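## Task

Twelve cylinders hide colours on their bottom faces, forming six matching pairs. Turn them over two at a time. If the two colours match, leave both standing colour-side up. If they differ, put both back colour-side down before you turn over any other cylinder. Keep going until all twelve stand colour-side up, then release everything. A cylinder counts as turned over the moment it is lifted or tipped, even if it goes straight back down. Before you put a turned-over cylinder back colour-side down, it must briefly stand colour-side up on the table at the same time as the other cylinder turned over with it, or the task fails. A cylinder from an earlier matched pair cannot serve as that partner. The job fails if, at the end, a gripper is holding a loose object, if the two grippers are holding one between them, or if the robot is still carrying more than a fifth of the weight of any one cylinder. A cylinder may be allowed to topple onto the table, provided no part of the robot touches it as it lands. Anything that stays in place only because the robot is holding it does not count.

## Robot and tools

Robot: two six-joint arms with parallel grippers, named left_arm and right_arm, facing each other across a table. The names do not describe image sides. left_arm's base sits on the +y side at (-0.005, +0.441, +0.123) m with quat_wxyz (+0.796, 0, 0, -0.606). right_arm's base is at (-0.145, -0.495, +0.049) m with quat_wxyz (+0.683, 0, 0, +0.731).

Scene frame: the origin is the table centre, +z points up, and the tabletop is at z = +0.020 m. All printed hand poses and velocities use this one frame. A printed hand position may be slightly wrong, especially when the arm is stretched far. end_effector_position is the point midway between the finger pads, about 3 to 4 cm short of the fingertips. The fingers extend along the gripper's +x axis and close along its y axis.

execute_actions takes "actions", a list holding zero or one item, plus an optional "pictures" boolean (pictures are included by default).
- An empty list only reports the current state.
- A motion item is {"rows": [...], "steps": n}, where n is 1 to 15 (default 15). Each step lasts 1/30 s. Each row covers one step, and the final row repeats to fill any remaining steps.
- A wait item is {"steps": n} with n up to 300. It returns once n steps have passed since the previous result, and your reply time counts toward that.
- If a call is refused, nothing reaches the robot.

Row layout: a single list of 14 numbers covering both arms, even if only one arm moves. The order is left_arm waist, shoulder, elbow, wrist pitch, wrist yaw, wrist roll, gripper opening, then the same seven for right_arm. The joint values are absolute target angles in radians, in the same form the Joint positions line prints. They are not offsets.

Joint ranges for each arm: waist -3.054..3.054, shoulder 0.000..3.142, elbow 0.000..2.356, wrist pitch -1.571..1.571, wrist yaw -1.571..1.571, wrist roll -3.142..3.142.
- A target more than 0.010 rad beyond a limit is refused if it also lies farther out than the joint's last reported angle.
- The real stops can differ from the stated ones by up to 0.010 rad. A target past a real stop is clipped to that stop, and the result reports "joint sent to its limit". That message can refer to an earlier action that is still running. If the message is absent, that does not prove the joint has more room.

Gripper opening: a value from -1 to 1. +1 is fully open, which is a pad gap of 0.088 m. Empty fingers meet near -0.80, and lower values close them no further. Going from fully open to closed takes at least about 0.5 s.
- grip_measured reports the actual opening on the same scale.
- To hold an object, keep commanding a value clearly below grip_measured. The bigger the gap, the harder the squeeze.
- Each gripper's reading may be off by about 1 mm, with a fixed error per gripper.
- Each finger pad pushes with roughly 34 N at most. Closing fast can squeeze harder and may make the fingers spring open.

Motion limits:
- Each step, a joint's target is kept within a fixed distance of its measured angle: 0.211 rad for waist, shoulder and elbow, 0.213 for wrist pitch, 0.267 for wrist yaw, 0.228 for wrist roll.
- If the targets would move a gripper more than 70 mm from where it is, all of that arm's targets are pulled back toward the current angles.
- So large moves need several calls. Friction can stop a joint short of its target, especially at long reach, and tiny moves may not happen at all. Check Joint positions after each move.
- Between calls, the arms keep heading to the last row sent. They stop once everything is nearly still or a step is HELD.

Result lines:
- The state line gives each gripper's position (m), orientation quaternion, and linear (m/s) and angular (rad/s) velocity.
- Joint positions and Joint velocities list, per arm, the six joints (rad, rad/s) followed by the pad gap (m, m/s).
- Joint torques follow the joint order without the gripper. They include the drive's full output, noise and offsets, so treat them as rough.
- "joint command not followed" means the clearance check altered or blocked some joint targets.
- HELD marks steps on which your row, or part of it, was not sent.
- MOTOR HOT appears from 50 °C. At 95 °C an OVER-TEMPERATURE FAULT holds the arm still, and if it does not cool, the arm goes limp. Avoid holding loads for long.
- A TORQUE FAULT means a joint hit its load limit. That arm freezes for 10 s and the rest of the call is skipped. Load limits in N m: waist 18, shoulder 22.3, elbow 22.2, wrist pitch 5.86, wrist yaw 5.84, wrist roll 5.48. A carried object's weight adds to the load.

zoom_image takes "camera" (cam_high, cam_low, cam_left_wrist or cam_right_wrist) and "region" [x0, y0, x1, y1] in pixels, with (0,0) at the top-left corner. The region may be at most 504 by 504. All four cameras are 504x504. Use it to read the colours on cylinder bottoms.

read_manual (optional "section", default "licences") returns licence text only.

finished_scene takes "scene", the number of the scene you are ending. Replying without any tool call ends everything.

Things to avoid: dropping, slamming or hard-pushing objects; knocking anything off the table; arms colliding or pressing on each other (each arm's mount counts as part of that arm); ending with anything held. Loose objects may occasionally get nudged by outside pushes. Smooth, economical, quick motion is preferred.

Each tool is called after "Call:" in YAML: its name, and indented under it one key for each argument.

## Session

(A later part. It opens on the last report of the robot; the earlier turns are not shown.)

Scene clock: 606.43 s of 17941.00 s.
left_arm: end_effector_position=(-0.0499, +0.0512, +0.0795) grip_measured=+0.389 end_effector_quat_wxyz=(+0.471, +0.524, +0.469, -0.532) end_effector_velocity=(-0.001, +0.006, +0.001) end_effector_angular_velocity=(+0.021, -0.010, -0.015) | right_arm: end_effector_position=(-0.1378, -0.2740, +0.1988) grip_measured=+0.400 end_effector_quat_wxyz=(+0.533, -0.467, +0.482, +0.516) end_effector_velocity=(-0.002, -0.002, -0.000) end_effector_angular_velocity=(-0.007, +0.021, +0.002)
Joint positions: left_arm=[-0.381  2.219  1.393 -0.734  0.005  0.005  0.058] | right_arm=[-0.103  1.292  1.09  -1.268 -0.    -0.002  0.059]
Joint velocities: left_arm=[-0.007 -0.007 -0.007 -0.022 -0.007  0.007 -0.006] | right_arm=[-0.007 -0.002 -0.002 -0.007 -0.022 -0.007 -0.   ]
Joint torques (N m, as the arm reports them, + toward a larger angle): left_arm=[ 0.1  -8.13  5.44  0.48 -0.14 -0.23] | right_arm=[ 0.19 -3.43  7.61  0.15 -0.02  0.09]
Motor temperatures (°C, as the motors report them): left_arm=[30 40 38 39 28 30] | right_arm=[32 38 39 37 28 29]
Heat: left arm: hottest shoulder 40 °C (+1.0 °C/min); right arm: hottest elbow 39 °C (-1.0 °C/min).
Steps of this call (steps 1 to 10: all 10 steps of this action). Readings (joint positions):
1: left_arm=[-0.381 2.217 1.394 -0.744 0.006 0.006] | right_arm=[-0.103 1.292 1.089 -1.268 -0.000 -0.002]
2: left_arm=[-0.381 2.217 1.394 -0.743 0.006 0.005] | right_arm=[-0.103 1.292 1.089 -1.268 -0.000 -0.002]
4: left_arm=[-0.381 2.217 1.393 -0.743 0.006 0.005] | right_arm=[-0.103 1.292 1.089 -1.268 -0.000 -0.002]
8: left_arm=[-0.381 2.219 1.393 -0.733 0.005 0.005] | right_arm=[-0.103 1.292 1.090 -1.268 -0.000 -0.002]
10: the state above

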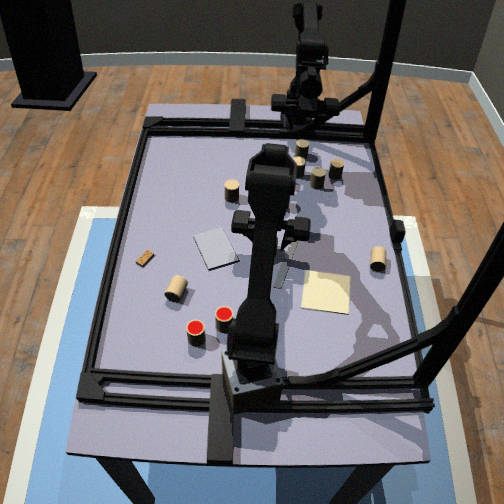

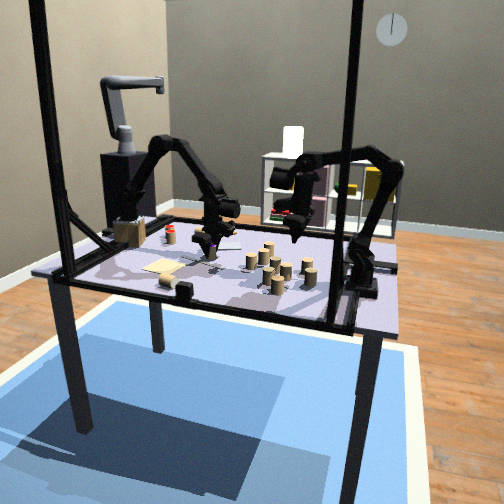

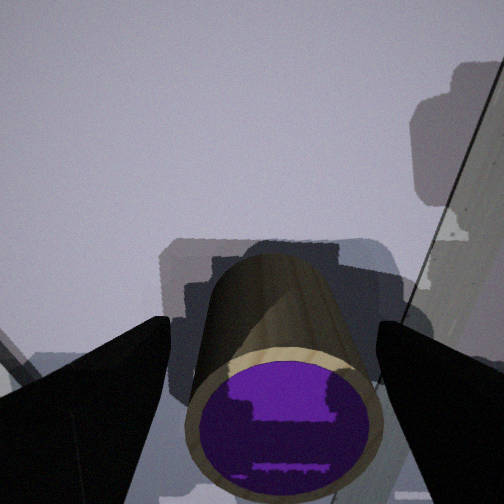

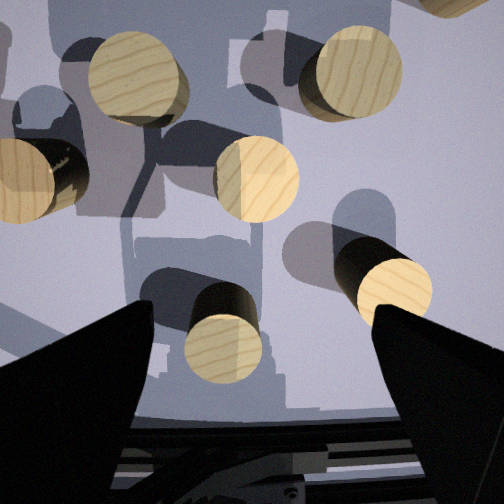

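Call:
execute_actions:
  actions:
    - {"rows":[[-0.38,2.15,1.46,-0.88,0,0,0.4,-0.105,1.42,1.16,-1.25,0,0,0.4],[-0.38,2.15,1.46,-0.88,0,0,0.4,-0.105,1.42,1.16,-1.25,0,0,0.4],[-0.38,2.08,1.53,-1.02,0,0,0.4,-0.105,1.52,1.17,-1.22,0,0,0.4],[-0.38,2.08,1.53,-1.02,0,0,0.4,-0.105,1.52,1.17,-1.22,0,0,0.4],[-0.38,1.9,1.5,-1.05,0,0,0.4,-0.105,1.54,1.14,-1.17,0,0,0.4],[-0.38,1.9,1.5,-1.05,0,0,0.4,-0.105,1.562,1.092,-1.104,0,0,0.4],[-0.38,1.9,1.5,-1.05,0,0,0.4,-0.105,1.562,1.092,-1.104,0,0,0.4],[-0.38,1.65,1.25,-1.0,0,0,0.4,-0.105,1.578,1.057,-1.052,0,0,0.4],[-0.38,1.65,1.25,-1.0,0,0,0.4,-0.105,1.578,1.057,-1.052,0,0,0.4],[-0.38,1.65,1.25,-1.0,0,0.3,0.4,-0.105,1.595,1.02,-1.0,0,0,0.4],[-0.38,1.65,1.25,-1.0,0,0.5,0.4,-0.105,1.595,1.02,-1.0,0,0,0.4],[-0.43,1.4,0.9,-0.5,0,1.571,0.7,-0.105,1.612,0.985,-0.948,0,0,0.4],[-0.43,1.4,0.9,-0.5,0,1.571,0.7,-0.105,1.612,0.985,-0.948,0,0,0.4],[-0.43,1.4,0.9,-0.5,0,1.571,0.7,-0.105,1.63,0.95,-0.897,0,0,0.4]],"steps":15}
  pictures: false

Call:
execute_actions:
  actions:
    - {"rows":[[-0.43,1.1,0.6,0.96,0,1.571,0.7,-0.105,1.643,0.92,-0.853,0,0,0.4],[-0.43,1.1,0.6,0.96,0,1.571,0.7,-0.105,1.643,0.92,-0.853,0,0,0.4],[-0.43,1.1,0.6,0.96,0,1.571,0.7,-0.105,1.643,0.92,-0.853,0,0,0.4],[-0.43,1.1,0.6,0.96,0,1.571,0.7,-0.105,1.643,0.92,-0.853,0,0,0.4],[-0.43,1.1,0.6,0.96,0,1.571,0.7,-0.105,1.643,0.92,-0.853,0,0,0.4],[-0.43,1.1,0.6,0.96,0,1.571,0.7,-0.105,1.643,0.92,-0.853,0,0,0.4],[-0.43,1.1,0.6,0.96,0,1.571,0.7,-0.105,1.643,0.92,-0.853,0,0,-0.4]],"steps":15}
  pictures: false

Call:
execute_actions:
  actions:
    - {"rows":[[-0.43,1.1,0.4,0.96,0,1.571,0.7,-0.105,1.6,1.0,-0.975,0,0,-0.4],[-0.43,1.1,0.4,0.96,0,1.571,0.7,-0.105,1.6,1.0,-0.975,0,0,-0.4],[-0.43,1.1,0.4,0.96,0,1.571,0.7,-0.105,1.55,1.12,-1.14,0,0,-0.4],[-0.43,1.1,0.4,0.96,0,1.571,0.7,-0.105,1.55,1.12,-1.14,0,0,-0.4],[-0.43,1.1,0.4,0.96,0,1.571,0.7,-0.105,1.5,1.22,-1.27,0,0,-0.4],[-0.43,1.1,0.4,0.96,0,1.571,0.7,-0.105,1.45,1.2,-1.2,0,0,-0.4],[-0.43,1.1,0.4,0.96,0,1.571,0.7,-0.105,1.4,1.15,-1.15,0,0,-0.4],[-0.43,1.1,0.4,0.96,0,1.571,0.7,-0.105,1.4,1.15,-1.15,0,0,-0.4],[-0.43,1.2,0.3,0.96,0,1.571,0.7,-0.216,1.15,1.0,0.3,0,0,-0.4]],"steps":15}
  pictures: false

Call:
execute_actions:
  actions:
    - {"rows":[[-0.43,1.3,0.34,0.96,0,1.571,0.7,-0.216,1.2,0.9,0.64,0,0,-0.4],[-0.43,1.3,0.34,0.96,0,1.571,0.7,-0.216,1.2,0.9,0.64,0,0,-0.4],[-0.43,1.3,0.34,0.96,0,1.571,0.7,-0.216,1.2,0.9,0.64,0,0,-0.4],[-0.43,1.3,0.34,0.96,0,1.571,0.7,-0.216,1.2,0.9,0.64,0,0,-0.4],[-0.43,1.3,0.34,0.96,0,1.571,0.7,-0.216,1.2,0.9,0.64,0,0,-0.4],[-0.43,1.3,0.34,0.96,0,1.571,0.7,-0.216,1.2,0.9,0.64,0,0,-0.4],[-0.43,1.3,0.34,0.96,0,1.571,0.7,-0.216,1.2,0.9,0.64,0,0,-0.4],[-0.43,1.3,0.34,0.96,0,1.571,0.7,-0.216,1.2,0.9,0.64,0,0,-0.4],[-0.43,1.3,0.34,0.96,0,1.571,0.7,-0.216,1.2,0.9,0.64,0,0,-0.4],[-0.43,1.3,0.34,0.96,0,1.571,0.7,-0.216,1.27,0.7,0.64,0,0,-0.4]],"steps":15}
  pictures: false

Call:
execute_actions:
  actions:
    - {"rows":[[-0.43,1.3,0.34,0.96,0,1.571,0.7,-0.216,1.27,0.7,0.64,0,0,-0.4],[-0.43,1.3,0.34,0.96,0,1.571,0.7,-0.216,1.27,0.7,0.64,0,0,-0.4],[-0.43,1.3,0.34,0.96,0,1.571,0.7,-0.216,1.27,0.7,0.64,0,0,-0.4],[-0.43,1.42,0.41,1.0,0,1.571,0.7,-0.216,1.39,0.75,0.633,0,0,-0.4]],"steps":10}
  pictures: false

Call:
execute_actions:
  actions:
    - {"rows":[[-0.43,1.51,0.48,1.03,0,1.571,0.7,-0.216,1.39,0.75,0.633,0,0,-0.4],[-0.43,1.51,0.48,1.03,0,1.571,0.7,-0.216,1.39,0.75,0.633,0,0,-0.4],[-0.43,1.57,0.54,1.03,0,1.571,0.7,-0.216,1.39,0.75,0.633,0,0,-0.4],[-0.43,1.57,0.54,1.03,0,1.571,0.7,-0.216,1.39,0.75,0.633,0,0,-0.4],[-0.43,1.63,0.605,1.025,0,1.571,0.7,-0.216,1.39,0.75,0.633,0,0,-0.4],[-0.43,1.63,0.605,1.025,0,1.571,0.7,-0.216,1.39,0.75,0.633,0,0,-0.4],[-0.43,1.695,0.674,1.021,0,1.571,0.7,-0.216,1.39,0.75,0.633,0,0,-0.4],[-0.43,1.695,0.674,1.021,0,1.571,0.7,-0.216,1.39,0.75,0.633,0,0,-0.4],[-0.43,1.76,0.748,1.015,0,1.571,0.7,-0.216,1.39,0.75,0.633,0,0,-0.4]],"steps":13}
  pictures: false

Call:
execute_actions:
  actions:
    - {"rows":[[-0.43,1.76,0.748,1.015,0,1.571,-0.4,-0.216,1.39,0.75,0.633,0,0,-0.4]],"steps":10}
  pictures: false

Call:
execute_actions:
  actions:
    - {"rows":[[-0.43,1.76,0.748,1.015,0,1.571,-0.4,-0.216,1.39,0.75,0.633,0,0,0.7],[-0.43,1.76,0.748,1.015,0,1.571,-0.4,-0.216,1.39,0.75,0.633,0,0,0.7],[-0.43,1.76,0.748,1.015,0,1.571,-0.4,-0.216,1.39,0.75,0.633,0,0,0.7],[-0.43,1.76,0.748,1.015,0,1.571,-0.4,-0.216,1.39,0.75,0.633,0,0,0.7],[-0.43,1.76,0.748,1.015,0,1.571,-0.4,-0.216,1.39,0.75,0.633,0,0,0.7],[-0.43,1.76,0.748,1.015,0,1.571,-0.4,-0.216,1.39,0.75,0.633,0,0,0.7],[-0.43,1.6,0.57,1.03,0,1.571,-0.4,-0.216,1.39,0.75,0.633,0,0,0.7],[-0.43,1.6,0.57,1.03,0,1.571,-0.4,-0.216,1.39,0.75,0.633,0,0,0.7],[-0.43,1.51,0.48,1.03,0,1.571,-0.4,-0.216,1.27,0.63,0.64,0,0,0.7],[-0.43,1.51,0.48,1.03,0,1.571,-0.4,-0.216,1.27,0.63,0.64,0,0,0.7],[-0.43,1.42,0.41,1.0,0,1.571,-0.4,-0.216,1.27,0.63,0.64,0,0,0.7]],"steps":13}
  pictures: false

Call:
execute_actions:
  actions:
    - {"rows":[[-0.28,1.3,0.7,-1.0,0,0,-0.4,-0.024,1.15,0.9,-1.25,0,0,0.4]],"steps":15}
  pictures: false

Call:
execute_actions:
  actions:
    - {"rows":[[-0.28,1.3,0.7,-1.0,0,0,-0.4,-0.024,1.15,0.9,-1.25,0,0,0.4],[-0.28,1.3,0.7,-1.0,0,0,-0.4,-0.024,1.15,0.9,-1.25,0,0,0.4],[-0.28,1.3,0.7,-1.0,0,0,-0.4,-0.024,1.15,0.9,-1.25,0,0,0.4],[-0.28,1.3,0.7,-1.0,0,0,-0.4,-0.024,1.15,0.9,-1.25,0,0,0.4],[-0.28,1.3,0.7,-1.0,0,0,-0.4,-0.024,1.15,0.9,-1.25,0,0,0.4],[-0.28,1.3,0.7,-1.0,0,0,-0.4,-0.024,1.15,0.9,-1.25,0,0,0.4],[-0.28,1.3,0.7,-1.0,0,0,-0.4,-0.024,1.15,0.9,-1.25,0,0,0.4],[-0.28,1.5,1.0,-1.0,0,0,-0.4,-0.024,1.15,0.9,-1.25,0,0,0.4],[-0.28,1.5,1.0,-1.0,0,0,-0.4,-0.024,1.15,0.9,-1.25,0,0,0.4],[-0.28,1.5,1.0,-1.0,0,0,-0.4,-0.024,1.15,0.9,-1.25,0,0,0.4],[-0.28,1.5,1.0,-1.0,0,0,-0.4,-0.024,1.15,0.9,-1.25,0,0,0.4],[-0.28,1.7,1.2,-1.0,0,0,-0.4,-0.024,1.15,0.9,-1.25,0,0,0.4]],"steps":15}
  pictures: false

Call:
execute_actions:
  actions:
    - {"rows":[[-0.28,1.7,1.2,-1.0,0,0,-0.4,-0.024,1.189,0.785,-1.176,0,0,0.4],[-0.28,1.78,1.22,-1.0,0,0,-0.4,-0.024,1.189,0.785,-1.176,0,0,0.4],[-0.28,1.78,1.22,-1.0,0,0,-0.4,-0.024,1.189,0.785,-1.176,0,0,0.4],[-0.28,1.78,1.22,-1.0,0,0,-0.4,-0.024,1.189,0.785,-1.176,0,0,0.4],[-0.28,1.838,1.178,-0.911,0,0,-0.4,-0.024,1.189,0.785,-1.176,0,0,0.4]],"steps":8}
  pictures: false

Call:
execute_actions:
  actions:
    - {"rows":[[-0.28,1.862,1.156,-0.865,0,0,-0.4,-0.024,1.189,0.785,-1.176,0,0,0.4],[-0.28,1.886,1.135,-0.82,0,0,-0.4,-0.024,1.189,0.785,-1.176,0,0,0.4],[-0.28,1.91,1.115,-0.776,0,0,-0.4,-0.024,1.189,0.785,-1.176,0,0,0.4],[-0.28,1.932,1.097,-0.736,0,0,-0.4,-0.024,1.189,0.785,-1.176,0,0,0.4],[-0.28,1.952,1.081,-0.7,0,0,-0.4,-0.024,1.189,0.785,-1.176,0,0,0.4],[-0.28,1.97,1.066,-0.667,0,0,-0.4,-0.024,1.189,0.785,-1.176,0,0,0.4],[-0.28,1.985,1.054,-0.64,0,0,-0.4,-0.024,1.189,0.785,-1.176,0,0,0.4],[-0.28,1.997,1.045,-0.619,0,0,-0.4,-0.024,1.189,0.785,-1.176,0,0,0.4],[-0.28,2.005,1.04,-0.606,0,0,-0.4,-0.024,1.189,0.785,-1.176,0,0,0.4],[-0.28,2.012,1.036,-0.595,0,0,-0.4,-0.024,1.189,0.785,-1.176,0,0,0.4],[-0.28,2.018,1.032,-0.585,0,0,-0.4,-0.024,1.189,0.785,-1.176,0,0,0.4],[-0.28,2.024,1.029,-0.576,0,0,-0.4,-0.024,1.189,0.785,-1.176,0,0,0.4]],"steps":15}
  pictures: false

Call:
execute_actions:
  actions:
    - {"rows":[[-0.28,2.024,1.029,-0.576,0,0,-0.4,-0.024,1.189,0.785,-1.176,0,0,0.4],[-0.28,2.024,1.029,-0.576,0,0,-0.4,-0.024,1.189,0.785,-1.176,0,0,0.4],[-0.28,2.024,1.029,-0.576,0,0,-0.4,-0.024,1.189,0.785,-1.176,0,0,0.4],[-0.28,2.012,1.036,-0.595,0,0,0.4,-0.024,1.189,0.785,-1.176,0,0,0.4]],"steps":11}

Scene clock: 641.47 s of 17941.00 s.
left_arm: end_effector_position=(-0.0552, +0.1083, +0.2326) grip_measured=+0.638 end_effector_quat_wxyz=(+0.443, +0.526, +0.247, -0.682) end_effector_velocity=(-0.073, +0.108, +0.131) end_effector_angular_velocity=(-1.946, -0.431, -2.124) | right_arm: end_effector_position=(-0.1362, -0.2290, +0.1070) grip_measured=+0.400 end_effector_quat_wxyz=(+0.512, -0.488, +0.504, +0.495) end_effector_velocity=(-0.003, -0.020, -0.157) end_effector_angular_velocity=(-0.109, +0.026, +0.005)
Joint positions: left_arm=[-0.417  1.546  1.092 -0.761  0.002  0.385  0.07 ] | right_arm=[-0.103  1.601  0.991 -0.946 -0.    -0.002  0.059]
Joint velocities: left_arm=[-0.271 -1.805 -1.8    1.853 -0.022  1.985  0.04 ] | right_arm=[-0.002  0.242 -0.418  0.549 -0.022 -0.007 -0.   ]
Joint torques (N m, as the arm reports them, + toward a larger angle): left_arm=[ 0.55 -6.08  5.47  1.18 -0.01  0.13] | right_arm=[-0.17 -5.32  5.17  0.19 -0.03  0.09]
Motor temperatures (°C, as the motors report them): left_arm=[30 48 37 36 28 30] | right_arm=[32 37 40 36 28 29]
Heat: left arm: hottest shoulder 48 °C (+9.1 °C/min); right arm: hottest elbow 40 °C (+2.0 °C/min).
Steps of this call (steps 1 to 15: the robot went on to your last target; steps 16 to 90: nothing new was sent; then 31.53 s passed at rest; steps 91 to 105: all 15 steps of this action). Readings (joint positions):
91: left_arm=[-0.381 2.215 1.404 -0.762 0.005 0.005] | right_arm=[-0.103 1.308 1.098 -1.274 -0.000 -0.002]
92: left_arm=[-0.381 2.209 1.416 -0.807 0.005 0.005] | right_arm=[-0.103 1.331 1.116 -1.270 -0.000 -0.002]
94: left_arm=[-0.381 2.173 1.455 -0.917 0.005 0.005] | right_arm=[-0.103 1.412 1.150 -1.237 -0.000 -0.002]
98: left_arm=[-0.381 1.988 1.447 -0.978 0.005 0.005] | right_arm=[-0.103 1.532 1.116 -1.131 -0.000 -0.002]
105: the state above

Scene clock: 641.97 s of 17941.00 s.
left_arm: end_effector_position=(-0.0613, +0.0933, +0.3235) grip_measured=+0.700 end_effector_quat_wxyz=(+0.414, +0.504, -0.385, -0.653) end_effector_velocity=(-0.019, -0.132, +0.413) end_effector_angular_velocity=(-2.242, -1.525, -0.652) | right_arm: end_effector_position=(-0.1355, -0.2314, +0.0842) grip_measured=+0.001 end_effector_quat_wxyz=(+0.512, -0.490, +0.505, +0.493) end_effector_velocity=(-0.000, +0.001, +0.000) end_effector_angular_velocity=(+0.008, +0.007, -0.010)
Joint positions: left_arm=[-0.428  1.111  0.608  0.157  0.001  1.362  0.073] | right_arm=[-0.103  1.634  0.927 -0.855  0.004 -0.002  0.039]
Joint velocities: left_arm=[-0.002 -0.076 -0.002  1.897 -0.022  1.971 -0.   ] | right_arm=[-0.002 -0.002 -0.002  0.007 -0.007  0.007  0.   ]
Joint torques (N m, as the arm reports them, + toward a larger angle): left_arm=[-0.13 -4.18  7.    2.14  0.02  0.13] | right_arm=[-0.26 -5.37  4.92  0.21 -0.14  0.07]
Motor temperatures (°C, as the motors report them): left_arm=[30 48 37 36 28 30] | right_arm=[32 37 40 36 28 29]
Heat: left arm: hottest shoulder 48 °C (+9.0 °C/min); right arm: hottest elbow 40 °C (+2.0 °C/min).
Steps of this call (steps 1 to 15: all 15 steps of this action). Readings (joint positions):
1: left_arm=[-0.424 1.485 1.032 -0.698 0.001 0.451] | right_arm=[-0.103 1.610 0.975 -0.924 -0.000 -0.002]
2: left_arm=[-0.428 1.425 0.972 -0.636 0.001 0.516] | right_arm=[-0.103 1.617 0.959 -0.900 -0.000 -0.002]
4: left_arm=[-0.428 1.305 0.854 -0.512 0.001 0.646] | right_arm=[-0.103 1.629 0.938 -0.878 -0.000 -0.002]
8: left_arm=[-0.428 1.135 0.663 -0.272 0.001 0.907] | right_arm=[-0.103 1.634 0.927 -0.860 0.000 -0.002]
15: the state above

Scene clock: 642.47 s of 17941.00 s.
left_arm: end_effector_position=(-0.0598, +0.1026, +0.3289) grip_measured=+0.700 end_effector_quat_wxyz=(+0.470, +0.447, -0.545, -0.531) end_effector_velocity=(+0.003, +0.014, -0.043) end_effector_angular_velocity=(-0.032, -0.002, +0.005) | right_arm: end_effector_position=(-0.1008, -0.1880, +0.2498) grip_measured=+0.000 end_effector_quat_wxyz=(+0.685, -0.278, +0.319, +0.593) end_effector_velocity=(+0.048, +0.272, +0.361) end_effector_angular_velocity=(+2.201, -0.327, -0.010)
Joint positions: left_arm=[-0.428  1.193  0.308  0.923  0.001  1.565  0.073] | right_arm=[-0.211  1.178  1.02  -0.715  0.002 -0.002  0.039]
Joint velocities: left_arm=[-0.002  0.134 -0.178  0.344 -0.007  0.007 -0.   ] | right_arm=[-0.032 -0.364 -0.022  1.883 -0.007 -0.022 -0.   ]
Joint torques (N m, as the arm reports them, + toward a larger angle): left_arm=[-0.14 -3.51  7.38  2.64  0.01  0.08] | right_arm=[-0.19 -4.17  5.75  1.13 -0.06  0.09]
Motor temperatures (°C, as the motors report them): left_arm=[30 48 37 36 28 30] | right_arm=[32 37 40 36 28 29]
Heat: left arm: hottest shoulder 48 °C (+9.1 °C/min); right arm: hottest elbow 40 °C (+2.0 °C/min).
Steps of this call (steps 1 to 15: all 15 steps of this action). Readings (joint positions):
1: left_arm=[-0.428 1.108 0.583 0.238 0.001 1.422] | right_arm=[-0.103 1.634 0.937 -0.877 0.003 -0.002]
2: left_arm=[-0.428 1.097 0.545 0.307 0.001 1.467] | right_arm=[-0.103 1.633 0.951 -0.915 0.003 -0.002]
4: left_arm=[-0.428 1.092 0.467 0.413 0.001 1.520] | right_arm=[-0.103 1.616 1.011 -1.029 0.003 -0.002]
8: left_arm=[-0.428 1.108 0.401 0.648 0.001 1.556] | right_arm=[-0.103 1.489 1.135 -1.127 0.003 -0.002]
15: the state above

Scene clock: 642.97 s of 17941.00 s.
left_arm: end_effector_position=(-0.0618, +0.0897, +0.3129) grip_measured=+0.700 end_effector_quat_wxyz=(+0.459, +0.458, -0.536, -0.541) end_effector_velocity=(+0.000, -0.000, -0.005) end_effector_angular_velocity=(+0.018, +0.004, +0.005) | right_arm: end_effector_position=(-0.0891, -0.1124, +0.2573) grip_measured=+0.000 end_effector_quat_wxyz=(+0.747, -0.109, +0.125, +0.644) end_effector_velocity=(+0.011, +0.066, -0.106) end_effector_angular_velocity=(+0.543, -0.084, +0.002)
Joint positions: left_arm=[-0.428  1.294  0.332  0.958  0.001  1.565  0.073] | right_arm=[-0.213  1.263  0.719  0.211  0.002 -0.002  0.039]
Joint velocities: left_arm=[-0.002  0.007 -0.002 -0.007 -0.007 -0.007 -0.   ] | right_arm=[-0.007  0.427 -0.628  1.604 -0.007 -0.007 -0.001]
Joint torques (N m, as the arm reports them, + toward a larger angle): left_arm=[-0.14 -3.06  7.65  2.2  -0.01  0.11] | right_arm=[-0.25 -7.65 10.21  2.61 -0.08  0.08]
Motor temperatures (°C, as the motors report them): left_arm=[30 48 37 36 28 30] | right_arm=[32 37 40 36 28 29]
Heat: left arm: hottest shoulder 48 °C (+9.0 °C/min); right arm: hottest elbow 40 °C (+2.0 °C/min).
Steps of this call (steps 1 to 15: all 15 steps of this action). Readings (joint positions):
1: left_arm=[-0.428 1.211 0.308 0.940 0.001 1.565] | right_arm=[-0.212 1.172 1.006 -0.642 0.002 -0.002]
2: left_arm=[-0.428 1.233 0.316 0.951 0.001 1.565] | right_arm=[-0.212 1.171 0.988 -0.576 0.002 -0.002]
4: left_arm=[-0.428 1.270 0.328 0.951 0.001 1.565] | right_arm=[-0.212 1.180 0.945 -0.463 0.002 -0.002]
8: left_arm=[-0.428 1.293 0.329 0.955 0.001 1.565] | right_arm=[-0.213 1.205 0.899 -0.225 0.002 -0.002]
15: the state above

Scene clock: 643.30 s of 17941.00 s.
left_arm: end_effector_position=(-0.0652, +0.0689, +0.3075) grip_measured=+0.700 end_effector_quat_wxyz=(+0.455, +0.462, -0.533, -0.544) end_effector_velocity=(-0.002, -0.012, -0.011) end_effector_angular_velocity=(+0.030, +0.017, +0.005) | right_arm: end_effector_position=(-0.0844, -0.0804, +0.3128) grip_measured=+0.000 end_effector_quat_wxyz=(+0.757, -0.006, +0.006, +0.653) end_effector_velocity=(+0.007, +0.035, -0.051) end_effector_angular_velocity=(-0.052, +0.000, -0.010)
Joint positions: left_arm=[-0.428  1.409  0.397  0.993  0.001  1.565  0.073] | right_arm=[-0.213  1.37   0.745  0.609  0.002 -0.002  0.039]
Joint velocities: left_arm=[-0.002  0.081  0.032  0.022 -0.007 -0.022 -0.   ] | right_arm=[-0.002  0.217 -0.002  0.168  0.007 -0.007  0.   ]
Joint torques (N m, as the arm reports them, + toward a larger angle): left_arm=[-0.11 -3.77  7.63  2.28  0.    0.11] | right_arm=[-0.3  -5.54  7.88  1.83 -0.08  0.08]
Motor temperatures (°C, as the motors report them): left_arm=[30 48 37 36 28 30] | right_arm=[32 37 40 36 28 29]
Heat: left arm: hottest shoulder 48 °C (+9.1 °C/min); right arm: hottest elbow 40 °C (+2.0 °C/min).
Steps of this call (steps 1 to 10: all 10 steps of this action). Readings (joint positions):
1: left_arm=[-0.428 1.294 0.332 0.958 0.001 1.565] | right_arm=[-0.213 1.275 0.703 0.268 0.002 -0.002]
2: left_arm=[-0.428 1.294 0.332 0.958 0.001 1.565] | right_arm=[-0.213 1.280 0.694 0.328 0.002 -0.002]
4: left_arm=[-0.428 1.314 0.342 0.969 0.001 1.565] | right_arm=[-0.213 1.293 0.696 0.455 0.002 -0.002]
8: left_arm=[-0.428 1.399 0.394 0.989 0.001 1.565] | right_arm=[-0.213 1.355 0.745 0.595 0.002 -0.002]
10: the state above

Scene clock: 643.73 s of 17941.00 s.
left_arm: end_effector_position=(-0.0788, -0.0160, +0.3111) grip_measured=+0.700 end_effector_quat_wxyz=(+0.460, +0.457, -0.537, -0.539) end_effector_velocity=(-0.011, -0.053, -0.023) end_effector_angular_velocity=(+0.049, -0.015, -0.010) | right_arm: end_effector_position=(-0.0841, -0.0783, +0.3123) grip_measured=+0.000 end_effector_quat_wxyz=(+0.757, -0.004, +0.003, +0.653) end_effector_velocity=(-0.000, -0.001, -0.002) end_effector_angular_velocity=(-0.006, +0.008, +0.005)
Joint positions: left_arm=[-0.428  1.738  0.723  1.017  0.001  1.565  0.073] | right_arm=[-0.213  1.383  0.745  0.63   0.002 -0.002  0.039]
Joint velocities: left_arm=[-0.002  0.217  0.203 -0.037  0.007  0.007 -0.   ] | right_arm=[-0.002 -0.002 -0.002 -0.007 -0.007  0.007 -0.   ]
Joint torques (N m, as the arm reports them, + toward a larger angle): left_arm=[-0.14 -5.99  7.18  1.94  0.01  0.11] | right_arm=[-0.33 -5.19  7.94  1.66 -0.1   0.09]
Motor temperatures (°C, as the motors report them): left_arm=[30 48 37 36 28 30] | right_arm=[32 37 40 36 28 29]
Heat: left arm: hottest shoulder 48 °C (+9.1 °C/min); right arm: hottest elbow 40 °C (+2.0 °C/min).
Steps of this call (steps 1 to 13: all 13 steps of this action). Readings (joint positions):
1: left_arm=[-0.428 1.425 0.408 1.002 0.001 1.565] | right_arm=[-0.213 1.377 0.745 0.614 0.002 -0.002]
2: left_arm=[-0.428 1.448 0.426 1.012 0.001 1.565] | right_arm=[-0.213 1.380 0.745 0.619 0.002 -0.002]
4: left_arm=[-0.428 1.506 0.480 1.020 0.001 1.565] | right_arm=[-0.213 1.383 0.745 0.624 0.002 -0.002]
8: left_arm=[-0.428 1.627 0.603 1.021 0.001 1.565] | right_arm=[-0.213 1.383 0.745 0.629 0.002 -0.002]
13: the state above

Scene clock: 644.07 s of 17941.00 s.
left_arm: end_effector_position=(-0.0793, -0.0196, +0.3092) grip_measured=+0.030 end_effector_quat_wxyz=(+0.459, +0.458, -0.536, -0.540) end_effector_velocity=(+0.000, +0.001, +0.002) end_effector_angular_velocity=(-0.008, -0.006, +0.005) | right_arm: end_effector_position=(-0.0842, -0.0783, +0.3133) grip_measured=+0.000 end_effector_quat_wxyz=(+0.757, -0.002, +0.001, +0.653) end_effector_velocity=(-0.002, +0.000, -0.004) end_effector_angular_velocity=(-0.013, -0.005, +0.020)
Joint positions: left_arm=[-0.428  1.753  0.737  1.014  0.001  1.566  0.04 ] | right_arm=[-0.213  1.383  0.745  0.634  0.002 -0.002  0.039]
Joint velocities: left_arm=[-0.002 -0.002 -0.002  0.007 -0.007  0.007 -0.   ] | right_arm=[-0.002  0.002 -0.002 -0.007 -0.022 -0.007  0.   ]
Joint torques (N m, as the arm reports them, + toward a larger angle): left_arm=[-0.16 -5.87  7.75  2.11  0.01  0.1 ] | right_arm=[-0.23 -5.24  7.97  1.34 -0.09  0.07]
Motor temperatures (°C, as the motors report them): left_arm=[30 47 37 36 28 30] | right_arm=[32 37 40 37 28 29]
Heat: left arm: hottest shoulder 47 °C (+8.0 °C/min); right arm: hottest elbow 40 °C (+2.0 °C/min).
Steps of this call (steps 1 to 10: all 10 steps of this action). Readings (joint positions):
1: left_arm=[-0.428 1.743 0.728 1.017 0.001 1.565] | right_arm=[-0.213 1.383 0.745 0.630 0.002 -0.002]
2: left_arm=[-0.428 1.747 0.732 1.017 0.001 1.565] | right_arm=[-0.213 1.383 0.745 0.630 0.002 -0.002]
4: left_arm=[-0.428 1.750 0.736 1.017 0.001 1.565] | right_arm=[-0.213 1.383 0.745 0.630 0.002 -0.002]
8: left_arm=[-0.428 1.753 0.737 1.014 0.001 1.566] | right_arm=[-0.213 1.383 0.745 0.634 0.002 -0.002]
10: the state above

Scene clock: 644.50 s of 17941.00 s.
left_arm: end_effector_position=(-0.0679, +0.0517, +0.3098) grip_measured=+0.029 end_effector_quat_wxyz=(+0.457, +0.460, -0.535, -0.542) end_effector_velocity=(+0.032, +0.201, +0.038) end_effector_angular_velocity=(-0.115, +0.041, +0.005) | right_arm: end_effector_position=(-0.0875, -0.1008, +0.3066) grip_measured=+0.692 end_effector_quat_wxyz=(+0.757, -0.003, +0.002, +0.653) end_effector_velocity=(-0.009, -0.058, -0.006) end_effector_angular_velocity=(+0.021, -0.010, +0.005)
Joint positions: left_arm=[-0.428  1.482  0.461  1.011  0.001  1.566  0.04 ] | right_arm=[-0.213  1.296  0.653  0.636  0.001 -0.002  0.073]
Joint velocities: left_arm=[-0.002 -0.901 -0.716 -0.066 -0.007 -0.022 -0.001] | right_arm=[-0.002 -0.242 -0.212 -0.007 -0.007 -0.007  0.003]
Joint torques (N m, as the arm reports them, + toward a larger angle): left_arm=[-0.12 -3.98  7.09  1.8   0.    0.09] | right_arm=[-0.21 -6.05  6.82  1.6  -0.08  0.09]
Motor temperatures (°C, as the motors report them): left_arm=[30 47 38 36 28 30] | right_arm=[32 37 40 37 28 29]
Heat: left arm: hottest shoulder 47 °C (+8.1 °C/min); right arm: hottest elbow 40 °C (+2.0 °C/min).
Steps of this call (steps 1 to 13: all 13 steps of this action). Readings (joint positions):
1: left_arm=[-0.428 1.753 0.737 1.014 0.001 1.566] | right_arm=[-0.213 1.383 0.745 0.634 0.002 -0.002]
2: left_arm=[-0.428 1.753 0.737 1.014 0.001 1.566] | right_arm=[-0.213 1.383 0.745 0.634 0.002 -0.002]
4: left_arm=[-0.428 1.753 0.737 1.014 0.001 1.566] | right_arm=[-0.213 1.383 0.745 0.634 0.002 -0.002]
8: left_arm=[-0.428 1.702 0.676 1.015 0.001 1.566] | right_arm=[-0.213 1.383 0.745 0.633 0.001 -0.002]
13: the state above

Scene clock: 645.00 s of 17941.00 s.
left_arm: end_effector_position=(-0.0110, +0.0581, +0.2980) grip_measured=+0.030 end_effector_quat_wxyz=(+0.593, +0.376, -0.084, -0.707) end_effector_velocity=(+0.004, +0.179, -0.374) end_effector_angular_velocity=(+1.926, +1.762, +0.865) | right_arm: end_effector_position=(-0.1603, -0.1342, +0.2991) grip_measured=+0.401 end_effector_quat_wxyz=(+0.675, -0.158, +0.151, +0.704) end_effector_velocity=(+0.005, -0.171, -0.365) end_effector_angular_velocity=(-1.841, -0.097, +0.010)
Joint positions: left_arm=[-0.283  1.301  0.7    0.156  0.002  0.678  0.04 ] | right_arm=[-0.028  1.148  0.903 -0.195 -0.001 -0.002  0.059]
Joint velocities: left_arm=[ 0.002 -0.002 -0.002 -1.897 -0.007 -1.985  0.   ] | right_arm=[ 0.007  0.002 -0.002 -1.839  0.007 -0.022 -0.001]
Joint torques (N m, as the arm reports them, + toward a larger angle): left_arm=[ 0.26 -4.68  7.52  1.97 -0.02 -0.26] | right_arm=[ 0.29 -4.51  7.48  1.32  0.03  0.08]
Motor temperatures (°C, as the motors report them): left_arm=[30 47 38 36 28 30] | right_arm=[32 37 40 37 28 29]
Heat: left arm: hottest shoulder 47 °C (+8.0 °C/min); right arm: hottest elbow 40 °C (+2.0 °C/min).
Steps of this call (steps 1 to 15: all 15 steps of this action). Readings (joint positions):
1: left_arm=[-0.420 1.452 0.467 0.971 0.007 1.539] | right_arm=[-0.204 1.282 0.665 0.603 0.009 -0.002]
2: left_arm=[-0.398 1.432 0.493 0.918 0.008 1.499] | right_arm=[-0.178 1.271 0.687 0.556 0.010 -0.002]
4: left_arm=[-0.348 1.393 0.571 0.825 0.007 1.397] | right_arm=[-0.118 1.242 0.753 0.473 0.004 -0.002]
8: left_arm=[-0.288 1.307 0.687 0.601 0.002 1.137] | right_arm=[-0.036 1.163 0.880 0.242 -0.002 -0.002]
15: the state above

Scene clock: 645.50 s of 17941.00 s.
left_arm: end_effector_position=(-0.0100, +0.1023, +0.2102) grip_measured=+0.028 end_effector_quat_wxyz=(+0.556, +0.434, +0.420, -0.571) end_effector_velocity=(+0.005, +0.029, -0.059) end_effector_angular_velocity=(+1.453, -0.020, +0.127) | right_arm: end_effector_position=(-0.1542, -0.2878, +0.1781) grip_measured=+0.400 end_effector_quat_wxyz=(+0.536, -0.456, +0.437, +0.560) end_effector_velocity=(+0.014, -0.356, -0.073) end_effector_angular_velocity=(-1.662, -0.063, +0.006)
Joint positions: left_arm=[-0.282  1.636  1.114 -0.776  0.002  0.017  0.04 ] | right_arm=[-0.027  1.148  0.902 -1.123 -0.001 -0.002  0.059]
Joint velocities: left_arm=[-0.002  0.999  1.179 -1.634 -0.037 -0.125 -0.   ] | right_arm=[-0.002 -0.002 -0.002 -1.663 -0.007 -0.007 -0.   ]
Joint torques (N m, as the arm reports them, + toward a larger angle): left_arm=[ 0.17 -7.46  5.52 -0.33 -0.04 -0.24] | right_arm=[ 0.2  -3.24  6.37  0.54  0.01  0.08]
Motor temperatures (°C, as the motors report them): left_arm=[30 47 38 36 28 30] | right_arm=[32 37 40 37 28 29]
Heat: left arm: hottest shoulder 47 °C (+8.1 °C/min); right arm: hottest elbow 40 °C (+2.0 °C/min).
Steps of this call (steps 1 to 15: all 15 steps of this action). Readings (joint positions):
1: left_arm=[-0.283 1.301 0.700 0.094 0.002 0.611] | right_arm=[-0.027 1.148 0.903 -0.257 -0.001 -0.002]
2: left_arm=[-0.283 1.301 0.700 0.032 0.002 0.546] | right_arm=[-0.027 1.148 0.903 -0.318 -0.001 -0.002]
4: left_arm=[-0.283 1.301 0.700 -0.095 0.002 0.414] | right_arm=[-0.027 1.148 0.903 -0.443 -0.001 -0.002]
8: left_arm=[-0.282 1.331 0.731 -0.368 0.002 0.155] | right_arm=[-0.027 1.148 0.903 -0.691 -0.001 -0.002]
15: the state above

Scene clock: 645.77 s of 17941.00 s.
left_arm: end_effector_position=(-0.0098, +0.1180, +0.1701) grip_measured=+0.027 end_effector_quat_wxyz=(+0.501, +0.498, +0.490, -0.511) end_effector_velocity=(+0.001, +0.059, -0.161) end_effector_angular_velocity=(+0.549, -0.014, +0.020) | right_arm: end_effector_position=(-0.1527, -0.3248, +0.1401) grip_measured=+0.400 end_effector_quat_wxyz=(+0.489, -0.510, +0.489, +0.512) end_effector_velocity=(-0.001, -0.003, -0.001) end_effector_angular_velocity=(-0.012, +0.007, +0.020)
Joint positions: left_arm=[-0.282  1.813  1.188 -0.921  0.002  0.006  0.04 ] | right_arm=[-0.027  1.185  0.79  -1.173 -0.001 -0.002  0.059]
Joint velocities: left_arm=[-0.002  0.442 -0.115  0.007 -0.007 -0.022 -0.   ] | right_arm=[-0.002 -0.002 -0.007 -0.007 -0.007 -0.022 -0.   ]
Joint torques (N m, as the arm reports them, + toward a larger angle): left_arm=[ 0.17 -7.52  5.76  0.51 -0.06 -0.26] | right_arm=[ 0.22 -2.96  5.92  0.04  0.01  0.07]
Motor temperatures (°C, as the motors report them): left_arm=[30 47 38 36 28 30] | right_arm=[32 37 40 37 28 29]
Heat: left arm: hottest shoulder 47 °C (+8.1 °C/min); right arm: hottest elbow 40 °C (+2.0 °C/min).
Steps of this call (steps 1 to 8: all 8 steps of this action). Readings (joint positions):
1: left_arm=[-0.282 1.661 1.144 -0.836 0.002 0.013] | right_arm=[-0.027 1.150 0.887 -1.150 -0.001 -0.002]
2: left_arm=[-0.282 1.686 1.164 -0.898 0.002 0.011] | right_arm=[-0.027 1.152 0.864 -1.150 -0.001 -0.002]
4: left_arm=[-0.282 1.728 1.190 -0.949 0.002 0.008] | right_arm=[-0.027 1.172 0.820 -1.167 -0.001 -0.002]
8: the state above

Scene clock: 646.27 s of 17941.00 s.
left_arm: end_effector_position=(-0.0098, +0.1224, +0.0778) grip_measured=+0.027 end_effector_quat_wxyz=(+0.493, +0.505, +0.497, -0.504) end_effector_velocity=(-0.000, -0.042, -0.004) end_effector_angular_velocity=(-0.198, -0.005, +0.019) | right_arm: end_effector_position=(-0.1527, -0.3250, +0.1400) grip_measured=+0.400 end_effector_quat_wxyz=(+0.489, -0.510, +0.489, +0.511) end_effector_velocity=(+0.002, -0.002, -0.000) end_effector_angular_velocity=(-0.007, -0.008, +0.005)
Joint positions: left_arm=[-0.282  2.012  1.035 -0.599  0.002  0.006  0.04 ] | right_arm=[-0.027  1.185  0.79  -1.174 -0.001 -0.002  0.059]
Joint velocities: left_arm=[-0.002  0.007 -0.007  0.212 -0.007 -0.022  0.   ] | right_arm=[-0.002 -0.002 -0.002 -0.007  0.007 -0.007 -0.   ]
Joint torques (N m, as the arm reports them, + toward a larger angle): left_arm=[ 0.16 -5.97  4.48  1.28 -0.05 -0.25] | right_arm=[ 0.21 -2.85  5.67 -0.01  0.    0.09]
Motor temperatures (°C, as the motors report them): left_arm=[30 47 38 36 28 30] | right_arm=[32 37 40 37 28 29]
Heat: left arm: hottest shoulder 47 °C (+8.0 °C/min); right arm: hottest elbow 40 °C (+2.0 °C/min).
Steps of this call (steps 1 to 15: all 15 steps of this action). Readings (joint positions):
1: left_arm=[-0.282 1.827 1.180 -0.913 0.002 0.006] | right_arm=[-0.027 1.185 0.790 -1.173 -0.001 -0.002]
2: left_arm=[-0.282 1.839 1.169 -0.890 0.002 0.006] | right_arm=[-0.027 1.185 0.790 -1.173 -0.001 -0.002]
4: left_arm=[-0.282 1.870 1.144 -0.818 0.002 0.006] | right_arm=[-0.027 1.185 0.790 -1.174 -0.001 -0.002]
8: left_arm=[-0.282 1.951 1.083 -0.689 0.002 0.006] | right_arm=[-0.027 1.185 0.790 -1.174 -0.001 -0.002]
15: the state above

Scene clock: 646.63 s of 17941.00 s.
left_arm: end_effector_position=(-0.0096, +0.1214, +0.0777) grip_measured=+0.389 end_effector_quat_wxyz=(+0.495, +0.504, +0.496, -0.505) end_effector_velocity=(+0.000, -0.001, +0.000) end_effector_angular_velocity=(-0.007, -0.007, +0.005) | right_arm: end_effector_position=(-0.1527, -0.3251, +0.1400) grip_measured=+0.400 end_effector_quat_wxyz=(+0.489, -0.510, +0.489, +0.511) end_effector_velocity=(+0.002, -0.002, -0.000) end_effector_angular_velocity=(-0.007, -0.008, +0.005)
Joint positions: left_arm=[-0.282  2.012  1.034 -0.594  0.002  0.006  0.058] | right_arm=[-0.026  1.185  0.79  -1.174 -0.001 -0.002  0.059]
Joint velocities: left_arm=[-0.002 -0.002 -0.002  0.007 -0.007 -0.007 -0.006] | right_arm=[-0.002 -0.002 -0.002 -0.007  0.007 -0.007 -0.   ]
Joint torques (N m, as the arm reports them, + toward a larger angle): left_arm=[ 0.19 -6.84  5.16  0.44 -0.06 -0.26] | right_arm=[ 0.17 -2.86  5.67 -0.02 -0.01  0.07]
Motor temperatures (°C, as the motors report them): left_arm=[30 47 38 36 28 30] | right_arm=[32 37 40 37 28 29]
Heat: left arm: hottest shoulder 47 °C (+8.1 °C/min); right arm: hottest elbow 40 °C (+2.0 °C/min).
Steps of this call (steps 1 to 11: all 11 steps of this action). Readings (joint positions):
1: left_arm=[-0.282 2.012 1.034 -0.596 0.002 0.006] | right_arm=[-0.026 1.185 0.790 -1.174 -0.001 -0.002]
2: left_arm=[-0.282 2.012 1.034 -0.594 0.002 0.006] | right_arm=[-0.026 1.185 0.790 -1.174 -0.001 -0.002]
4: left_arm=[-0.282 2.012 1.034 -0.593 0.002 0.006] | right_arm=[-0.026 1.185 0.790 -1.174 -0.001 -0.002]
8: left_arm=[-0.282 2.012 1.034 -0.591 0.002 0.006] | right_arm=[-0.026 1.185 0.790 -1.174 -0.001 -0.002]
11: the state above

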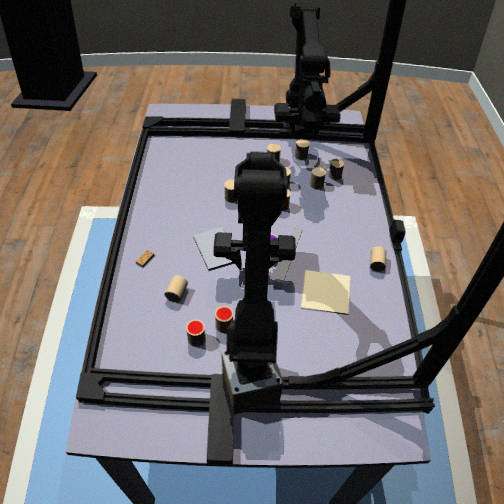

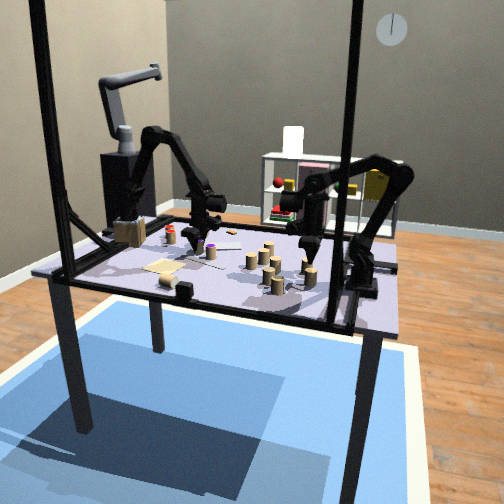

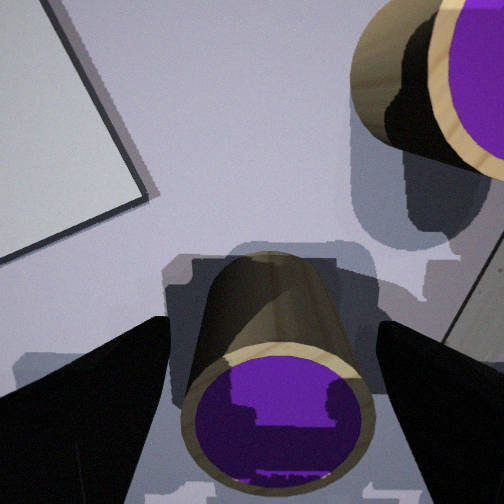

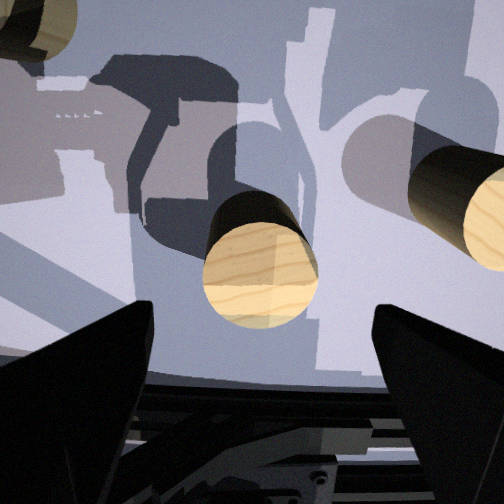

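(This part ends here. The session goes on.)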